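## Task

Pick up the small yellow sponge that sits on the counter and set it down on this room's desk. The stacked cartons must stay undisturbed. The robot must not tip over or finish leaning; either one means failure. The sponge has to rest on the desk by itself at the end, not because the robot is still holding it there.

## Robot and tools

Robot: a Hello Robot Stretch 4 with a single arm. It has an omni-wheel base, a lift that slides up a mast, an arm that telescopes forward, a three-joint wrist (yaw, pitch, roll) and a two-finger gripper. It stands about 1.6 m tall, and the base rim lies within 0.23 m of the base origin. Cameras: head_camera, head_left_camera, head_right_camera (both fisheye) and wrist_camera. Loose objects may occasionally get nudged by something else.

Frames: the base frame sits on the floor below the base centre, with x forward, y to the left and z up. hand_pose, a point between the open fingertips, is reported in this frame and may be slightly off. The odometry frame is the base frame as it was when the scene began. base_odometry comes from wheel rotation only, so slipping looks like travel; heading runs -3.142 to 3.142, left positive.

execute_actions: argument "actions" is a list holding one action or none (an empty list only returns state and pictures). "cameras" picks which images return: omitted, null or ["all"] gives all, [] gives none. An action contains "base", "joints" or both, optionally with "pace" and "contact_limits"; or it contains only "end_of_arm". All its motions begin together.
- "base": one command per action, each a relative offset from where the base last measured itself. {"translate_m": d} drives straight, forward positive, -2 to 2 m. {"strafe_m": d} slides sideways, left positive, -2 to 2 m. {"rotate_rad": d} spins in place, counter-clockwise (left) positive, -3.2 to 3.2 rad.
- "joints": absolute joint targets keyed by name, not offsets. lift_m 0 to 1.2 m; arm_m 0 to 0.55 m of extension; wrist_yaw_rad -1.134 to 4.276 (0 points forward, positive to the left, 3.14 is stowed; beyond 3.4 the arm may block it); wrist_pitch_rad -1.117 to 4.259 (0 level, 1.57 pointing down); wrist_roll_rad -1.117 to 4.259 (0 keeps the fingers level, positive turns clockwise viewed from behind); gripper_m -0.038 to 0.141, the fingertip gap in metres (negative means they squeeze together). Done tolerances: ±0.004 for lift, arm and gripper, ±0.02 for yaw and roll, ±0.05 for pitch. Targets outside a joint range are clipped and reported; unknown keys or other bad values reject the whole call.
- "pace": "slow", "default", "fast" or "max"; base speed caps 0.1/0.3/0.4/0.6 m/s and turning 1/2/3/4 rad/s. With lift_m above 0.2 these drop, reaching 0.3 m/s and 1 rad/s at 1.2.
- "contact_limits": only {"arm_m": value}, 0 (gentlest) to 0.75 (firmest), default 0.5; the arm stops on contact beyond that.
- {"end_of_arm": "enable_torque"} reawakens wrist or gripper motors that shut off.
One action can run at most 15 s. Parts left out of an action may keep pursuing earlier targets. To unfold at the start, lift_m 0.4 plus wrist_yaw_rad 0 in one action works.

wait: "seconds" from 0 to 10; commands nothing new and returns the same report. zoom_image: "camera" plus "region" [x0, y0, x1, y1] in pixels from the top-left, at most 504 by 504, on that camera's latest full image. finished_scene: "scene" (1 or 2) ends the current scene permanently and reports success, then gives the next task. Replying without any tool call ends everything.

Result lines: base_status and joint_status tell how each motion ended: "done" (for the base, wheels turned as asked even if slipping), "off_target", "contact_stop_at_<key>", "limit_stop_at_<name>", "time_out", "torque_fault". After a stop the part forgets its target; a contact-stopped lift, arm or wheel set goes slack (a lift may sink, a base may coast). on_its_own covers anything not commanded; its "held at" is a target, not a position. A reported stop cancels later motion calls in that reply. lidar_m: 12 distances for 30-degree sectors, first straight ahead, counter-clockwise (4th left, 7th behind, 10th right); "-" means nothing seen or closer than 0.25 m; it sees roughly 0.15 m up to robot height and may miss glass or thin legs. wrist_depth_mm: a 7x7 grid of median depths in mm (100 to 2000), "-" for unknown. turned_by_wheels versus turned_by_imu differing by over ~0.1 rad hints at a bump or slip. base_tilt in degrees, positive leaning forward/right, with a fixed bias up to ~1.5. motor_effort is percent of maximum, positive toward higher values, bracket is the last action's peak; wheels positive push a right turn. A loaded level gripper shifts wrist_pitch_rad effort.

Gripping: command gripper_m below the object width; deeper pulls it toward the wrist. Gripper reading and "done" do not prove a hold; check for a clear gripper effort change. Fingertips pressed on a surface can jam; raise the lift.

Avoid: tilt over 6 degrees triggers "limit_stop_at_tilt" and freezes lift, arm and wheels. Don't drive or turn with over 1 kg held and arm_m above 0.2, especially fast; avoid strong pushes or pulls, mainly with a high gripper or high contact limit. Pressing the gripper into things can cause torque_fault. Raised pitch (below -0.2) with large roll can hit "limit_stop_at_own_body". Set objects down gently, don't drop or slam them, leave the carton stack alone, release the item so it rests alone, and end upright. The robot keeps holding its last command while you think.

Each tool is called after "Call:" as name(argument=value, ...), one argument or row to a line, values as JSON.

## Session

Call:
execute_actions(
  actions=[],
)

Scene clock: 0.00 s.
base_odometry: x=+0.000 y=+0.000 heading=+0.000 (m, m, rad; odometry frame)
turned_by_wheels: +0.000 (rad since the last result)
turned_by_imu: +0.000 (rad since the last result)
base_tilt: forward=+0.0 right=-0.2 (deg)
lidar_m: 0.78 0.60 0.60 0.68 1.04 1.62 0.91 0.72 0.72 0.78 1.20 2.04
base_status: not commanded
joint_positions: lift_m=+0.234 arm_m=+0.002 wrist_yaw_rad=+3.048 wrist_pitch_rad=-0.011 wrist_roll_rad=-0.008 gripper_m=+0.057
joint_status: not commanded
motor_effort: lift_m=+20 arm_m=+0 wrist_yaw_rad=+0 wrist_pitch_rad=-6 wrist_roll_rad=+1 gripper_m=-4 wheel_0=+0 wheel_1=-1 wheel_2=+0 (%)
hand_pose: x=-0.1061 y=+0.1139 z=+0.4153 quat_wxyz=(+0.047, +0.005, -0.004, +0.999) (m; base frame)
wrist_depth_mm: 134 137 1205 - 1756 1537 1366 / 107 137 1205 - 1756 1537 1366 / 112 137 1229 - 1756 1576 1397 / 133 160 1229 - 1708 1537 1397 / 778 946 1160 - 1708 1537 1430 / 778 931 196 1537 200 1537 1366 / 788 904 1025 137 976 1042 1060
pictures: head_camera, head_left_camera, head_right_camera, wrist_camera
Images, in order (width x height): head_camera 420x560, head_left_camera 420x672, head_right_camera 420x672, wrist_camera 616x392.

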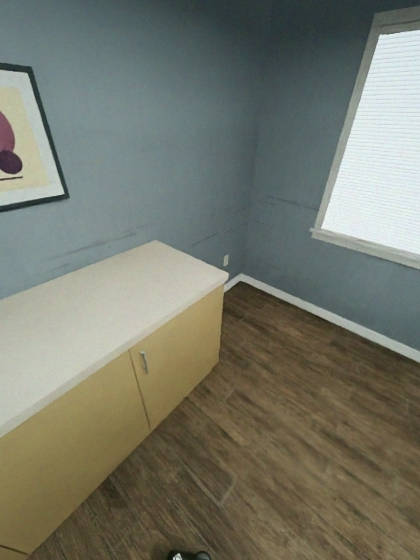

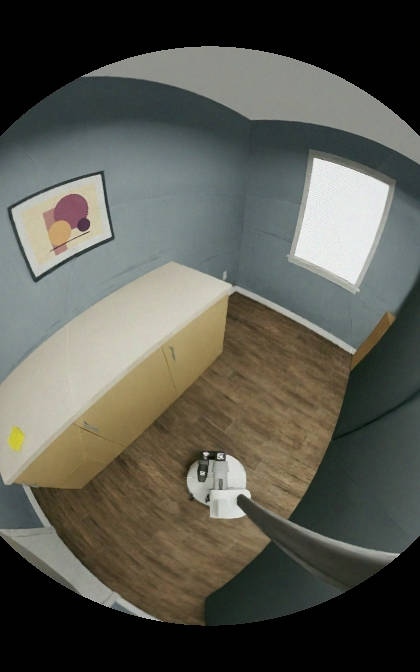

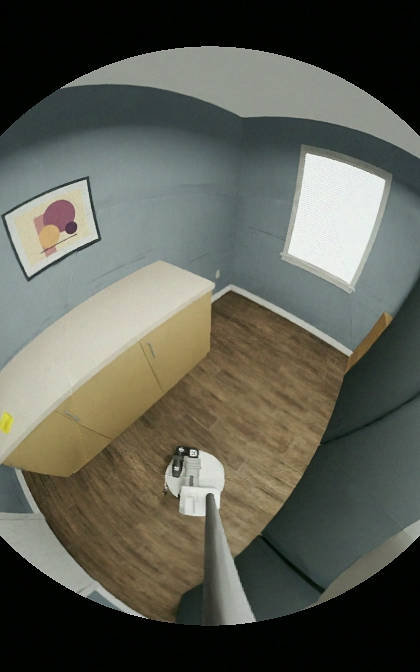

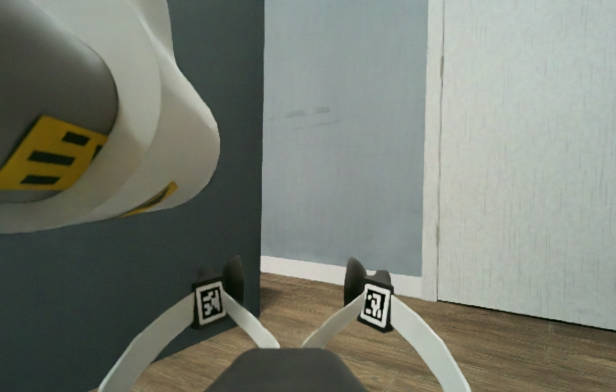

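Call:
execute_actions(
  actions=[
    {"base":{"rotate_rad":0.911},"joints":{"lift_m":0.97,"wrist_yaw_rad":0},"pace":"fast"},
  ],
  cameras=[],
)

Call:
execute_actions(
  actions=[
    {"base":{"strafe_m":0.5},"joints":{"wrist_pitch_rad":0.5,"gripper_m":0.14},"pace":"fast"},
  ],
)

Scene clock: 15.03 s.
base_odometry: x=+0.000 y=+0.000 heading=+0.910 (m, m, rad; odometry frame)
turned_by_wheels: +0.910 (rad since the last result)
turned_by_imu: +0.906 (rad since the last result)
base_tilt: forward=+0.0 right=-0.2 (deg)
lidar_m: 0.60 0.65 0.89 1.62 1.04 0.75 0.70 0.74 1.04 2.05 0.87 0.65
base_status: done
joint_positions: lift_m=+0.970 arm_m=+0.002 wrist_yaw_rad=+0.000 wrist_pitch_rad=-0.011 wrist_roll_rad=-0.008 gripper_m=+0.057
joint_status: all done
motor_effort: lift_m=+24(25) arm_m=+0(0) wrist_yaw_rad=-2(8) wrist_pitch_rad=-5(5) wrist_roll_rad=+0(0) gripper_m=-4(3) wheel_0=-4(12) wheel_1=-4(10) wheel_2=-2(11) (%)
hand_pose: x=+0.4615 y=-0.0873 z=+1.1509 quat_wxyz=(+1.000, -0.004, -0.005, +0.000) (m; base frame)
wrist_depth_mm: 991 1008 1008 991 991 1008 1025 / 1025 1008 1025 991 1008 1008 1025 / 1025 1008 1008 991 991 1025 1008 / 1008 1008 1008 1008 1008 1042 1025 / 1008 1008 1025 1008 1042 1025 1042 / 891 917 195 917 200 976 976 / 615 564 621 137 597 640 654
pictures: none
No camera images: the call's "cameras" was empty. Leave "cameras" out to get every camera's image.

Scene clock: 17.70 s.
base_odometry: x=-0.395 y=+0.307 heading=+0.910 (m, m, rad; odometry frame)
turned_by_wheels: +0.000 (rad since the last result)
turned_by_imu: -0.002 (rad since the last result)
base_tilt: forward=+0.0 right=-0.1 (deg)
lidar_m: 0.60 0.63 1.16 1.13 1.21 0.73 0.71 0.73 1.00 2.55 0.90 0.64
base_status: done
joint_positions: lift_m=+0.970 arm_m=+0.002 wrist_yaw_rad=+0.000 wrist_pitch_rad=+0.502 wrist_roll_rad=-0.008 gripper_m=+0.140
joint_status: all done
motor_effort: lift_m=+24(24) arm_m=+0(0) wrist_yaw_rad=-1(2) wrist_pitch_rad=-4(4) wrist_roll_rad=+0(0) gripper_m=+2(3) wheel_0=-4(18) wheel_1=+1(13) wheel_2=+0(4) (%)
hand_pose: x=+0.4259 y=-0.0874 z=+1.0091 quat_wxyz=(+0.969, -0.004, +0.248, +0.001) (m; base frame)
wrist_depth_mm: 917 904 904 931 917 904 904 / 991 960 960 976 991 960 976 / 707 661 676 683 707 723 715 / 492 504 504 512 517 517 530 / 512 473 512 508 504 477 477 / 569 198 539 549 539 544 559 / 647 615 615 136 634 634 621
pictures: head_camera, head_left_camera, head_right_camera, wrist_camera
Images, in order (width x height): head_camera 420x560, head_left_camera 420x672, head_right_camera 420x672, wrist_camera 616x392.

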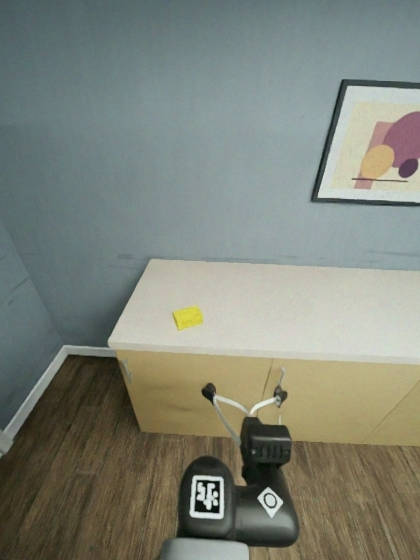

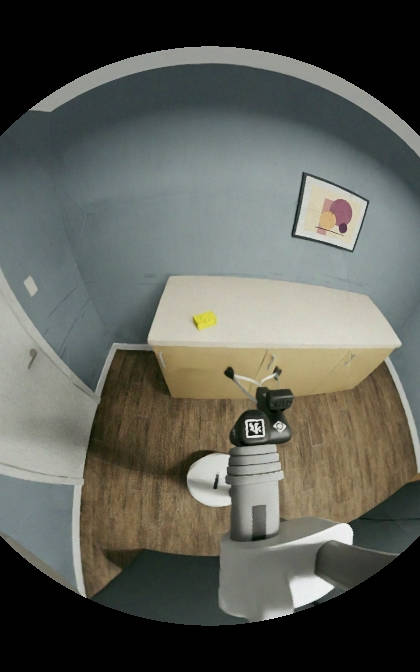

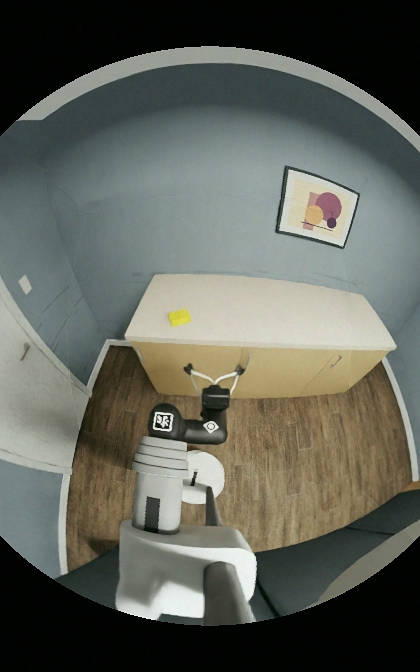

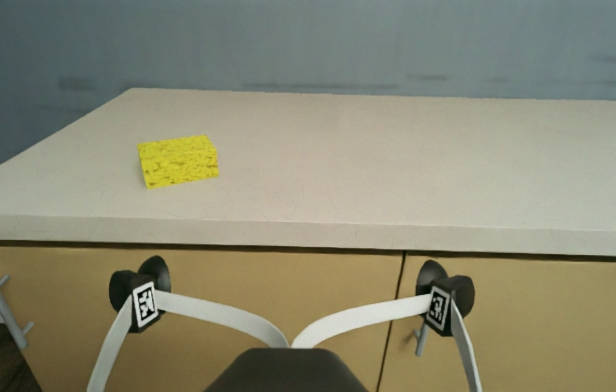

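Call:
execute_actions(
  actions=[
    {"base":{"strafe_m":0.085},"joints":{"wrist_yaw_rad":0.4,"arm_m":0.33},"pace":"fast"},
  ],
  cameras=["wrist_camera","head_left_camera"],
)

Scene clock: 27.77 s.
base_odometry: x=-0.462 y=+0.359 heading=+0.910 (m, m, rad; odometry frame)
turned_by_wheels: +0.000 (rad since the last result)
turned_by_imu: -0.002 (rad since the last result)
base_tilt: forward=+0.0 right=-0.2 (deg)
lidar_m: 0.60 0.64 1.08 1.02 1.08 0.75 0.72 0.74 1.04 2.64 0.91 0.65
base_status: done
joint_positions: lift_m=+0.970 arm_m=+0.329 wrist_yaw_rad=+0.400 wrist_pitch_rad=+0.502 wrist_roll_rad=-0.008 gripper_m=+0.140
joint_status: all done
motor_effort: lift_m=+24(24) arm_m=+8(7) wrist_yaw_rad=-1(7) wrist_pitch_rad=-6(6) wrist_roll_rad=-1(1) gripper_m=+1(0) wheel_0=-2(13) wheel_1=+0(12) wheel_2=+0(4) (%)
hand_pose: x=+0.7664 y=+0.0180 z=+1.0091 quat_wxyz=(+0.949, -0.053, +0.243, +0.193) (m; base frame)
wrist_depth_mm: 878 788 699 640 585 535 500 / 991 842 759 691 615 569 530 / 1060 946 831 676 647 603 559 / 1138 1042 500 504 512 517 521 / 1160 397 397 402 402 404 413 / 325 199 307 330 312 317 342 / 281 273 274 137 279 287 291
pictures: head_left_camera, wrist_camera
Images, in order (width x height): head_left_camera 420x672, wrist_camera 616x392.

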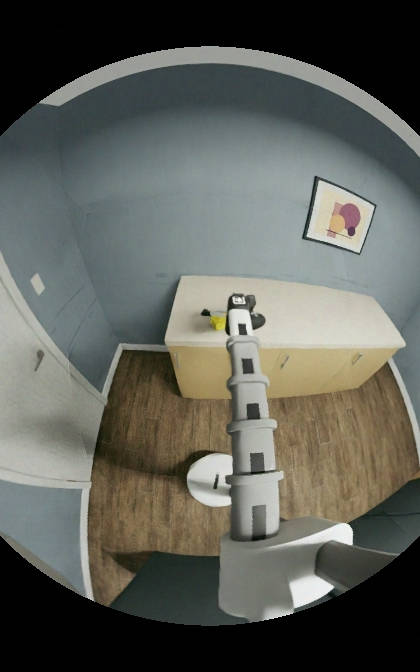

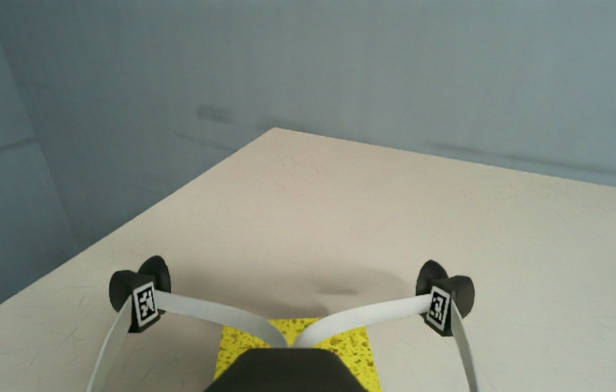

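Call:
execute_actions(
  actions=[
    {"joints":{"lift_m":0.892,"arm_m":0.318}},
  ],
  cameras=["wrist_camera"],
)

Scene clock: 36.20 s.
base_odometry: x=-0.462 y=+0.359 heading=+0.910 (m, m, rad; odometry frame)
turned_by_wheels: +0.000 (rad since the last result)
turned_by_imu: -0.002 (rad since the last result)
base_tilt: forward=+0.0 right=-0.2 (deg)
lidar_m: 0.62 0.65 1.07 1.03 1.07 0.75 0.71 0.74 1.02 2.64 0.89 0.64
base_status: not commanded
joint_positions: lift_m=+0.892 arm_m=+0.319 wrist_yaw_rad=+0.400 wrist_pitch_rad=+0.501 wrist_roll_rad=-0.008 gripper_m=+0.140
joint_status: all done
motor_effort: lift_m=+14(21) arm_m=-8(10) wrist_yaw_rad=-2(0) wrist_pitch_rad=-1(4) wrist_roll_rad=+1(0) gripper_m=+1(2) wheel_0=-2(2) wheel_1=+0(0) wheel_2=+0(0) (%)
hand_pose: x=+0.7575 y=+0.0180 z=+0.9321 quat_wxyz=(+0.949, -0.053, +0.242, +0.194) (m; base frame)
wrist_depth_mm: 891 798 715 647 591 544 508 / 1008 878 768 676 621 574 539 / 1060 946 473 480 488 500 512 / 1060 345 351 353 359 364 366 / 271 274 226 209 230 287 291 / 228 198 182 185 193 223 238 / 196 191 195 136 200 202 204
pictures: wrist_camera
Images, in order (width x height): wrist_camera 616x392.

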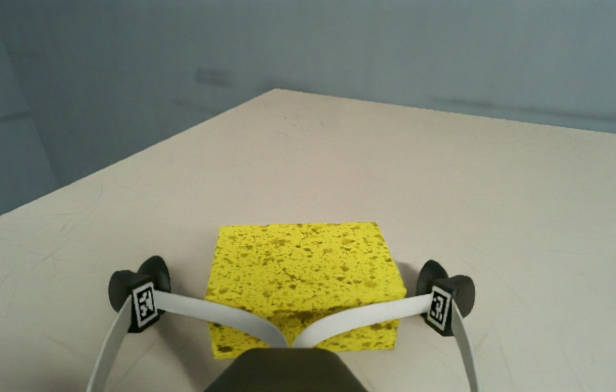

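Call:
execute_actions(
  actions=[
    {"joints":{"gripper_m":0.055}},
  ],
  cameras=["wrist_camera"],
)

Call:
execute_actions(
  actions=[
    {"joints":{"lift_m":0.94}},
  ],
  cameras=["wrist_camera"],
)

Scene clock: 47.50 s.
base_odometry: x=-0.462 y=+0.359 heading=+0.910 (m, m, rad; odometry frame)
turned_by_wheels: +0.000 (rad since the last result)
turned_by_imu: -0.002 (rad since the last result)
base_tilt: forward=+0.1 right=-0.1 (deg)
lidar_m: 0.61 0.64 1.07 1.04 1.08 0.74 0.69 0.75 1.03 2.64 0.90 0.65
base_status: not commanded
joint_positions: lift_m=+0.892 arm_m=+0.319 wrist_yaw_rad=+0.400 wrist_pitch_rad=+0.502 wrist_roll_rad=-0.008 gripper_m=+0.056
joint_status: all done
motor_effort: lift_m=+15(15) arm_m=-8(8) wrist_yaw_rad=+1(0) wrist_pitch_rad=-6(7) wrist_roll_rad=+0(1) gripper_m=-25(22) wheel_0=-2(2) wheel_1=+0(1) wheel_2=+0(0) (%)
hand_pose: x=+0.7573 y=+0.0179 z=+0.9318 quat_wxyz=(+0.949, -0.053, +0.243, +0.193) (m; base frame)
wrist_depth_mm: 904 788 707 640 585 539 508 / 991 866 778 668 621 580 530 / 1042 917 469 477 480 492 496 / 359 343 347 351 355 357 362 / 271 273 210 203 270 285 286 / 226 183 178 180 181 235 237 / 194 190 190 132 195 194 202
pictures: wrist_camera
Images, in order (width x height): wrist_camera 616x392.

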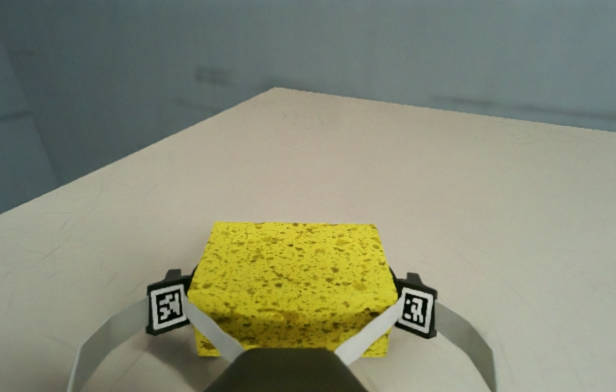

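Scene clock: 48.57 s.
base_odometry: x=-0.462 y=+0.359 heading=+0.910 (m, m, rad; odometry frame)
turned_by_wheels: +0.000 (rad since the last result)
turned_by_imu: +0.000 (rad since the last result)
base_tilt: forward=+0.0 right=-0.2 (deg)
lidar_m: 0.60 0.63 1.08 1.03 1.07 0.74 0.71 0.76 1.04 2.63 0.90 0.64
base_status: not commanded
joint_positions: lift_m=+0.940 arm_m=+0.319 wrist_yaw_rad=+0.400 wrist_pitch_rad=+0.502 wrist_roll_rad=-0.008 gripper_m=+0.056
joint_status: all done
motor_effort: lift_m=+24(26) arm_m=-8(8) wrist_yaw_rad=+0(1) wrist_pitch_rad=-5(7) wrist_roll_rad=+1(0) gripper_m=-24(24) wheel_0=-2(2) wheel_1=+0(0) wheel_2=+0(0) (%)
hand_pose: x=+0.7573 y=+0.0179 z=+0.9790 quat_wxyz=(+0.949, -0.053, +0.243, +0.193) (m; base frame)
wrist_depth_mm: 891 798 715 640 591 544 508 / 991 866 768 699 621 574 535 / 1060 960 798 603 609 591 559 / 1160 459 439 442 449 455 462 / 359 347 211 202 342 359 364 / 287 183 179 180 180 298 301 / 246 239 234 132 246 246 255
pictures: wrist_camera
Images, in order (width x height): wrist_camera 616x392.

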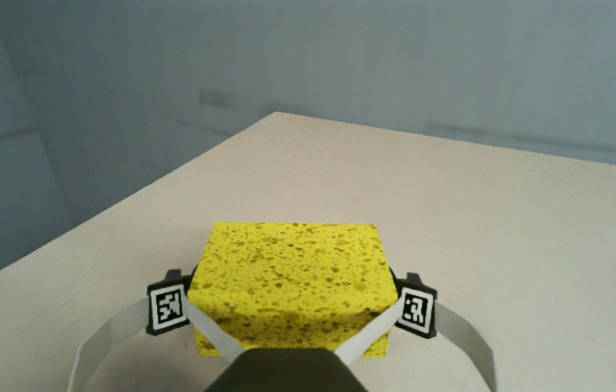

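Arm retracts well before the turn reaches the partition.

Call:
execute_actions(
  actions=[
    {"base":{"rotate_rad":3.155},"joints":{"arm_m":0.004,"wrist_yaw_rad":0},"pace":"fast"},
  ],
  cameras=[],
)

Call:
execute_actions(
  actions=[
    {"base":{"strafe_m":-0.74},"joints":{"lift_m":0.5},"pace":"fast"},
  ],
)

Scene clock: 63.07 s.
base_odometry: x=-0.462 y=+0.359 heading=-2.219 (m, m, rad; odometry frame)
turned_by_wheels: +3.154 (rad since the last result)
turned_by_imu: +3.145 (rad since the last result)
base_tilt: forward=+0.0 right=-0.1 (deg)
lidar_m: 0.69 0.75 1.04 2.63 0.87 0.63 0.60 0.64 1.08 1.03 1.10 0.73
base_status: done
joint_positions: lift_m=+0.940 arm_m=+0.006 wrist_yaw_rad=+0.000 wrist_pitch_rad=+0.502 wrist_roll_rad=-0.008 gripper_m=+0.056
joint_status: all done
motor_effort: lift_m=+24(25) arm_m=-8(4) wrist_yaw_rad=+0(8) wrist_pitch_rad=-4(6) wrist_roll_rad=+0(0) gripper_m=-23(23) wheel_0=-6(9) wheel_1=-5(9) wheel_2=-5(12) (%)
hand_pose: x=+0.4293 y=-0.0874 z=+0.9790 quat_wxyz=(+0.969, -0.004, +0.249, +0.001) (m; base frame)
wrist_depth_mm: 439 436 436 433 427 427 424 / 477 469 466 462 462 462 455 / 517 508 508 504 496 492 496 / 559 549 549 549 544 544 549 / 615 597 211 203 580 591 1308 / 683 183 178 180 181 640 1430 / 778 750 723 131 741 732 1281
pictures: none
No camera images: the call's "cameras" was empty. Leave "cameras" out to get every camera's image.

Scene clock: 66.33 s.
base_odometry: x=-1.051 y=+0.806 heading=-2.219 (m, m, rad; odometry frame)
turned_by_wheels: +0.000 (rad since the last result)
turned_by_imu: +0.001 (rad since the last result)
base_tilt: forward=+0.0 right=-0.1 (deg)
lidar_m: 1.01 0.75 1.04 3.05 0.86 0.79 1.18 0.42 0.32 0.28 0.32 0.46
base_status: done
joint_positions: lift_m=+0.500 arm_m=+0.005 wrist_yaw_rad=+0.000 wrist_pitch_rad=+0.502 wrist_roll_rad=-0.008 gripper_m=+0.056
joint_status: all done
motor_effort: lift_m=+16(20) arm_m=-8(9) wrist_yaw_rad=-1(1) wrist_pitch_rad=-8(6) wrist_roll_rad=+1(1) gripper_m=-24(25) wheel_0=+3(18) wheel_1=+0(14) wheel_2=+0(2) (%)
hand_pose: x=+0.4292 y=-0.0874 z=+0.5396 quat_wxyz=(+0.969, -0.004, +0.249, +0.001) (m; base frame)
wrist_depth_mm: 508 741 - - 1229 580 392 / 504 750 - - 1205 569 384 / 512 741 1863 1863 1182 564 379 / 559 750 1366 1397 1160 554 377 / 597 778 211 203 768 544 375 / 661 183 179 180 181 504 370 / 723 750 741 132 759 469 370
pictures: head_camera, head_left_camera, head_right_camera, wrist_camera
Images, in order (width x height): head_camera 420x560, head_left_camera 420x672, head_right_camera 420x672, wrist_camera 616x392.

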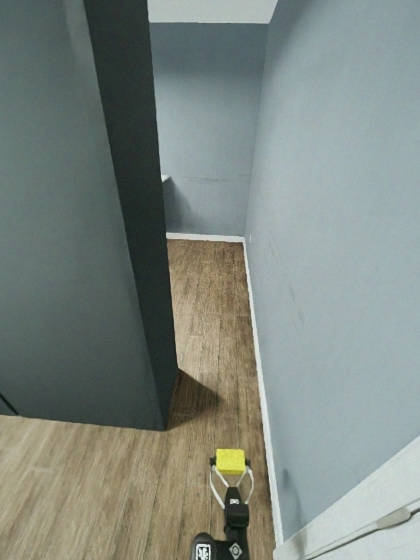

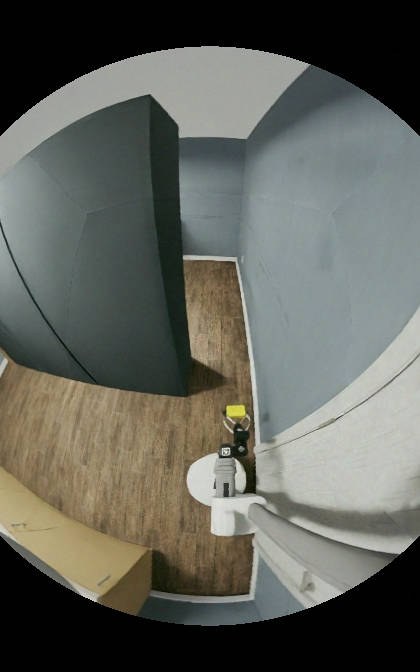

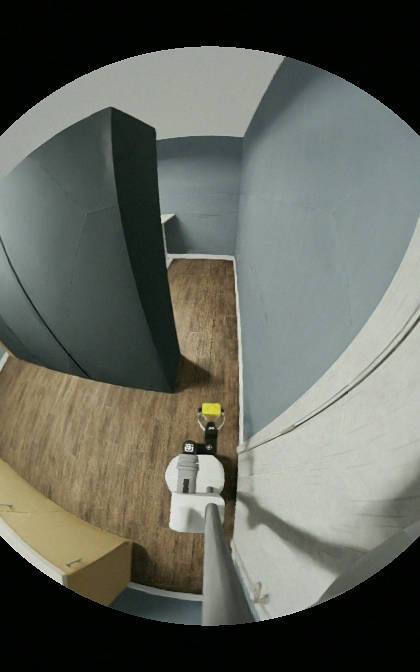

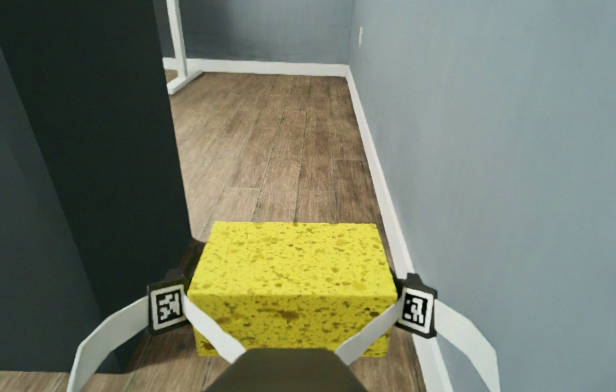

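Call:
execute_actions(
  actions=[
    {"base":{"rotate_rad":-0.035}},
  ],
  cameras=[],
)

Call:
execute_actions(
  actions=[
    {"base":{"translate_m":0.55},"pace":"fast"},
  ],
  cameras=["head_camera","head_left_camera"],
)

Scene clock: 76.27 s.
base_odometry: x=-1.051 y=+0.806 heading=-2.253 (m, m, rad; odometry frame)
turned_by_wheels: -0.034 (rad since the last result)
turned_by_imu: -0.035 (rad since the last result)
base_tilt: forward=+0.0 right=-0.1 (deg)
lidar_m: 1.16 0.75 0.99 2.68 0.92 0.79 1.24 0.44 0.31 0.28 0.31 0.47
base_status: done
joint_positions: lift_m=+0.500 arm_m=+0.005 wrist_yaw_rad=+0.000 wrist_pitch_rad=+0.502 wrist_roll_rad=-0.008 gripper_m=+0.056
joint_status: not commanded
motor_effort: lift_m=+16(16) arm_m=-8(8) wrist_yaw_rad=-2(1) wrist_pitch_rad=-5(3) wrist_roll_rad=+1(0) gripper_m=-24(22) wheel_0=+5(10) wheel_1=+3(5) wheel_2=+3(4) (%)
hand_pose: x=+0.4292 y=-0.0874 z=+0.5396 quat_wxyz=(+0.969, -0.004, +0.249, +0.001) (m; base frame)
wrist_depth_mm: 544 831 - - 1025 517 355 / 539 831 - - 1025 517 351 / 544 809 1863 1863 976 500 351 / 544 820 1397 1397 976 500 347 / 591 831 211 202 683 500 345 / 634 183 178 179 180 466 345 / 707 750 732 132 741 433 345
pictures: none
No camera images: the call's "cameras" was empty. Leave "cameras" out to get every camera's image.

Scene clock: 78.93 s.
base_odometry: x=-1.398 y=+0.379 heading=-2.253 (m, m, rad; odometry frame)
turned_by_wheels: +0.001 (rad since the last result)
turned_by_imu: -0.001 (rad since the last result)
base_tilt: forward=+0.1 right=-0.1 (deg)
lidar_m: 1.24 0.41 0.31 0.59 1.72 1.29 1.20 0.42 0.33 0.31 0.33 0.45
base_status: done
joint_positions: lift_m=+0.500 arm_m=+0.005 wrist_yaw_rad=+0.000 wrist_pitch_rad=+0.502 wrist_roll_rad=-0.008 gripper_m=+0.056
joint_status: not commanded
motor_effort: lift_m=+16(16) arm_m=-8(8) wrist_yaw_rad=+0(1) wrist_pitch_rad=-6(6) wrist_roll_rad=+0(1) gripper_m=-25(24) wheel_0=+4(11) wheel_1=+3(11) wheel_2=+0(20) (%)
hand_pose: x=+0.4292 y=-0.0874 z=+0.5396 quat_wxyz=(+0.969, -0.004, +0.249, +0.001) (m; base frame)
wrist_depth_mm: - - - - 1008 508 349 / - - - - 1008 500 347 / 1808 1808 1863 1921 976 492 353 / 1336 1397 1397 1397 946 492 349 / 1078 1078 210 203 676 484 347 / 904 183 178 179 181 455 340 / 544 759 741 131 750 427 342
pictures: head_camera, head_left_camera
Images, in order (width x height): head_camera 420x560, head_left_camera 420x672.

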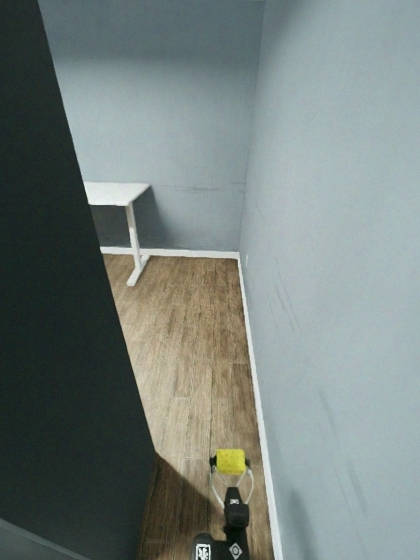

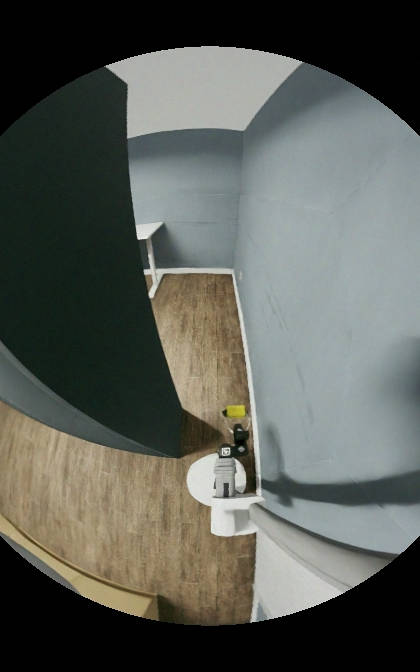

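Call:
execute_actions(
  actions=[
    {"base":{"translate_m":1.5},"pace":"max"},
  ],
  cameras=["head_left_camera"],
)

Call:
execute_actions(
  actions=[
    {"base":{"strafe_m":1.15},"joints":{"lift_m":1.02},"pace":"max"},
  ],
)

Scene clock: 90.70 s.
base_odometry: x=-2.343 y=-0.786 heading=-2.252 (m, m, rad; odometry frame)
turned_by_wheels: +0.001 (rad since the last result)
turned_by_imu: -0.003 (rad since the last result)
base_tilt: forward=+0.1 right=-0.2 (deg)
lidar_m: 1.20 1.16 1.05 3.42 1.29 0.94 1.13 0.46 0.31 0.30 0.30 0.44
base_status: done
joint_positions: lift_m=+0.500 arm_m=+0.005 wrist_yaw_rad=+0.000 wrist_pitch_rad=+0.502 wrist_roll_rad=-0.008 gripper_m=+0.056
joint_status: not commanded
motor_effort: lift_m=+17(17) arm_m=-8(8) wrist_yaw_rad=-2(1) wrist_pitch_rad=-7(5) wrist_roll_rad=-1(0) gripper_m=-24(25) wheel_0=+4(11) wheel_1=+4(11) wheel_2=-1(19) (%)
hand_pose: x=+0.4292 y=-0.0874 z=+0.5395 quat_wxyz=(+0.969, -0.004, +0.248, +0.001) (m; base frame)
wrist_depth_mm: 1098 1098 1098 1078 960 492 334 / 1182 1182 1182 1205 946 480 340 / 1255 1308 1281 1308 946 480 338 / 1336 1281 1308 1366 931 473 336 / 1078 1078 210 203 661 469 334 / 891 183 179 180 181 436 332 / 768 750 723 132 741 410 334
pictures: head_left_camera
Images, in order (width x height): head_left_camera 420x672.

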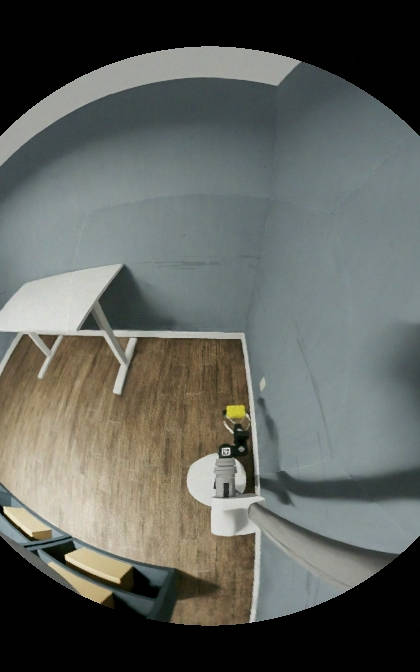

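Scene clock: 94.27 s.
base_odometry: x=-1.450 y=-1.510 heading=-2.252 (m, m, rad; odometry frame)
turned_by_wheels: +0.000 (rad since the last result)
turned_by_imu: -0.003 (rad since the last result)
base_tilt: forward=+0.0 right=-0.2 (deg)
lidar_m: 0.63 0.67 0.91 2.27 1.26 0.94 0.86 0.92 1.52 1.44 1.51 0.67
base_status: done
joint_positions: lift_m=+1.020 arm_m=+0.005 wrist_yaw_rad=+0.000 wrist_pitch_rad=+0.502 wrist_roll_rad=-0.008 gripper_m=+0.056
joint_status: all done
motor_effort: lift_m=+23(26) arm_m=-8(8) wrist_yaw_rad=-1(1) wrist_pitch_rad=-7(9) wrist_roll_rad=+0(1) gripper_m=-23(24) wheel_0=-2(16) wheel_1=-1(16) wheel_2=+0(4) (%)
hand_pose: x=+0.4292 y=-0.0874 z=+1.0591 quat_wxyz=(+0.969, -0.004, +0.248, +0.001) (m; base frame)
wrist_depth_mm: 1118 1098 1118 1118 1078 1078 1098 / 1008 1060 1078 1098 1138 1160 1205 / 676 699 699 715 732 1281 1281 / 508 517 521 530 539 1366 1397 / 1537 1537 210 202 484 1499 1537 / 1576 184 179 180 181 1661 1661 / 1366 1308 1281 132 1397 1336 1430
pictures: head_camera, head_left_camera, head_right_camera, wrist_camera
Images, in order (width x height): head_camera 420x560, head_left_camera 420x672, head_right_camera 420x672, wrist_camera 616x392.

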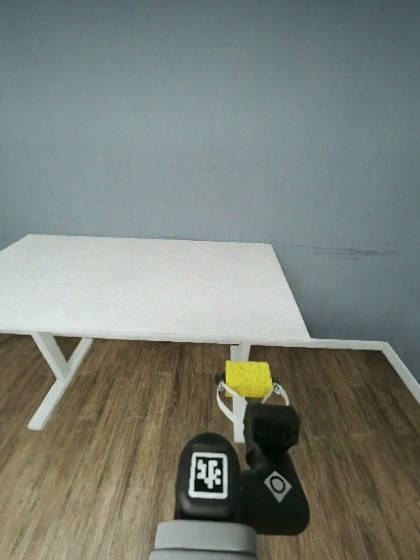

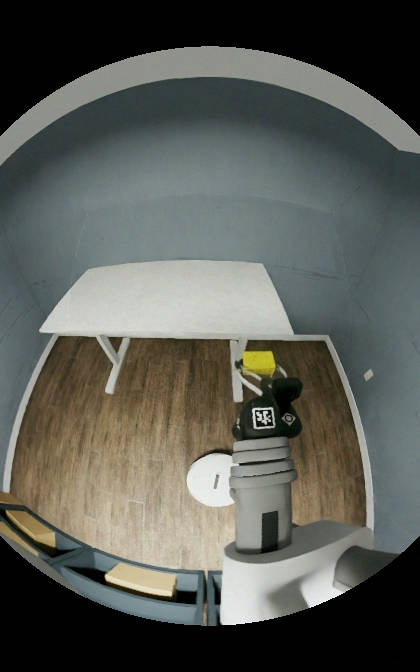

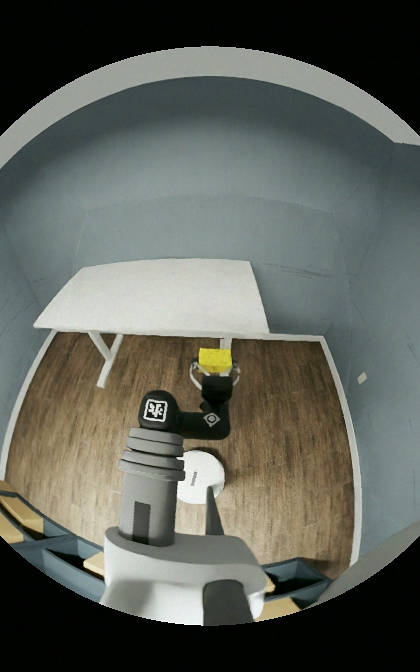

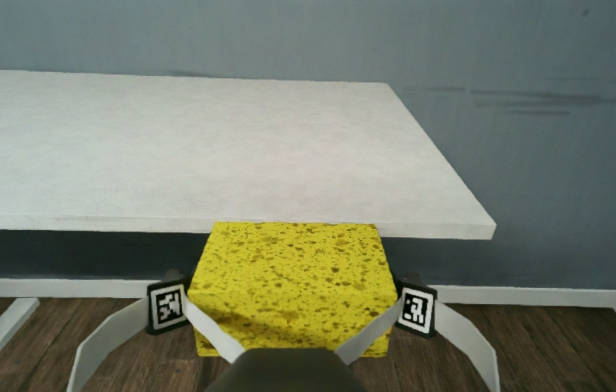

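Call:
execute_actions(
  actions=[
    {"joints":{"lift_m":0.96,"arm_m":0.42},"pace":"fast"},
  ],
  cameras=["wrist_camera"],
)

Scene clock: 105.03 s.
base_odometry: x=-1.450 y=-1.510 heading=-2.252 (m, m, rad; odometry frame)
turned_by_wheels: +0.000 (rad since the last result)
turned_by_imu: -0.002 (rad since the last result)
base_tilt: forward=+0.1 right=-0.2 (deg)
lidar_m: 0.63 0.66 0.92 2.26 1.27 0.94 0.88 0.93 1.52 1.45 1.51 0.67
base_status: not commanded
joint_positions: lift_m=+0.960 arm_m=+0.419 wrist_yaw_rad=+0.000 wrist_pitch_rad=+0.502 wrist_roll_rad=-0.008 gripper_m=+0.056
joint_status: all done
motor_effort: lift_m=+15(20) arm_m=+8(10) wrist_yaw_rad=-1(0) wrist_pitch_rad=-4(6) wrist_roll_rad=+1(1) gripper_m=-25(24) wheel_0=-1(1) wheel_1=-1(0) wheel_2=+0(0) (%)
hand_pose: x=+0.8424 y=-0.0874 z=+0.9997 quat_wxyz=(+0.969, -0.004, +0.248, +0.001) (m; base frame)
wrist_depth_mm: 715 707 707 699 715 707 707 / 732 741 759 750 759 759 759 / 521 535 544 549 554 809 831 / 389 394 399 407 415 418 891 / 312 317 210 202 312 329 349 / 262 183 178 180 180 271 274 / 224 219 214 132 224 224 235
pictures: wrist_camera
Images, in order (width x height): wrist_camera 616x392.

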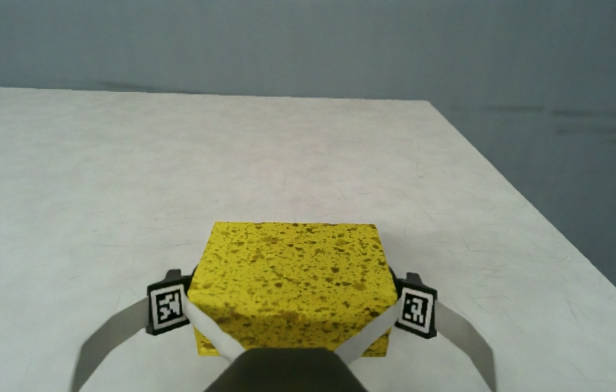

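Call:
execute_actions(
  actions=[
    {"joints":{"lift_m":0.933}},
  ],
  cameras=[],
)

Call:
execute_actions(
  actions=[
    {"joints":{"gripper_m":0.135}},
  ],
  cameras=[],
)

Call:
execute_actions(
  actions=[
    {"joints":{"arm_m":0.3},"pace":"fast"},
  ],
  cameras=["wrist_camera"],
)

Scene clock: 116.90 s.
base_odometry: x=-1.450 y=-1.510 heading=-2.252 (m, m, rad; odometry frame)
turned_by_wheels: +0.000 (rad since the last result)
turned_by_imu: -0.001 (rad since the last result)
base_tilt: forward=+0.1 right=-0.2 (deg)
lidar_m: 0.63 0.67 0.93 2.26 1.24 0.92 0.89 0.91 1.52 1.45 1.52 0.67
base_status: not commanded
joint_positions: lift_m=+0.933 arm_m=+0.419 wrist_yaw_rad=+0.000 wrist_pitch_rad=+0.502 wrist_roll_rad=-0.008 gripper_m=+0.056
joint_status: all done
motor_effort: lift_m=+15(15) arm_m=+8(8) wrist_yaw_rad=+0(1) wrist_pitch_rad=-8(5) wrist_roll_rad=+1(1) gripper_m=-24(24) wheel_0=-1(2) wheel_1=+0(1) wheel_2=+0(0) (%)
hand_pose: x=+0.8424 y=-0.0874 z=+0.9727 quat_wxyz=(+0.969, -0.004, +0.248, +0.001) (m; base frame)
wrist_depth_mm: 707 691 699 707 707 707 715 / 668 699 715 741 732 768 768 / 452 459 466 477 488 525 831 / 338 345 345 351 355 362 891 / 272 273 209 203 271 285 289 / 226 184 178 179 180 236 238 / 195 190 191 132 195 195 204
pictures: none
No camera images: the call's "cameras" was empty. Leave "cameras" out to get every camera's image.

Scene clock: 118.67 s.
base_odometry: x=-1.450 y=-1.510 heading=-2.252 (m, m, rad; odometry frame)
turned_by_wheels: +0.000 (rad since the last result)
turned_by_imu: -0.001 (rad since the last result)
base_tilt: forward=+0.1 right=-0.1 (deg)
lidar_m: 0.63 0.67 0.92 2.26 1.27 0.93 0.88 0.93 1.53 1.45 1.51 0.66
base_status: not commanded
joint_positions: lift_m=+0.933 arm_m=+0.419 wrist_yaw_rad=+0.000 wrist_pitch_rad=+0.500 wrist_roll_rad=-0.008 gripper_m=+0.135
joint_status: all done
motor_effort: lift_m=+15(15) arm_m=+8(8) wrist_yaw_rad=-1(1) wrist_pitch_rad=-1(6) wrist_roll_rad=+1(1) gripper_m=+0(25) wheel_0=-1(2) wheel_1=+0(0) wheel_2=+0(0) (%)
hand_pose: x=+0.8426 y=-0.0874 z=+0.9732 quat_wxyz=(+0.969, -0.004, +0.248, +0.001) (m; base frame)
wrist_depth_mm: 707 707 707 699 707 715 707 / 676 699 732 741 741 768 768 / 459 462 473 480 488 535 831 / 340 345 349 355 362 364 891 / 272 276 217 211 273 287 291 / 229 194 188 192 193 230 240 / 196 191 198 135 200 202 204
pictures: none
No camera images: the call's "cameras" was empty. Leave "cameras" out to get every camera's image.

Scene clock: 119.83 s.
base_odometry: x=-1.450 y=-1.510 heading=-2.252 (m, m, rad; odometry frame)
turned_by_wheels: +0.000 (rad since the last result)
turned_by_imu: +0.000 (rad since the last result)
base_tilt: forward=+0.0 right=-0.1 (deg)
lidar_m: 0.64 0.66 0.90 2.26 1.26 0.91 0.88 0.91 1.51 1.45 1.51 0.68
base_status: not commanded
joint_positions: lift_m=+0.933 arm_m=+0.301 wrist_yaw_rad=+0.000 wrist_pitch_rad=+0.501 wrist_roll_rad=-0.008 gripper_m=+0.135
joint_status: all done
motor_effort: lift_m=+15(15) arm_m=-8(3) wrist_yaw_rad=-1(2) wrist_pitch_rad=-2(1) wrist_roll_rad=+0(1) gripper_m=+0(0) wheel_0=-1(2) wheel_1=-1(1) wheel_2=+0(0) (%)
hand_pose: x=+0.7254 y=-0.0874 z=+0.9730 quat_wxyz=(+0.969, -0.004, +0.248, +0.001) (m; base frame)
wrist_depth_mm: 820 820 820 820 820 820 831 / 683 699 715 741 759 866 878 / 452 462 473 480 492 535 960 / 343 347 332 298 355 362 1025 / 273 276 278 281 285 287 290 / 229 196 216 233 220 230 240 / 196 191 198 134 200 198 204
pictures: wrist_camera
Images, in order (width x height): wrist_camera 616x392.

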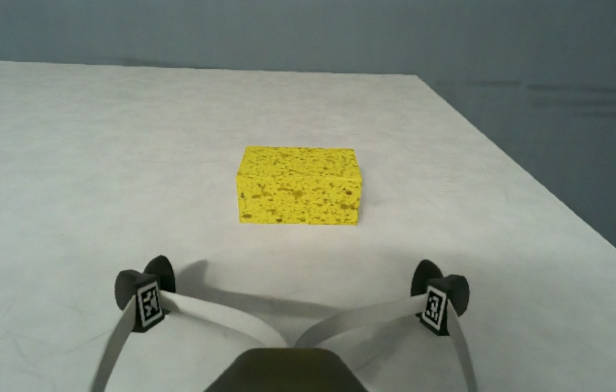

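Call:
finished_scene(
  scene=2,
)

The scene is finished: the task was done.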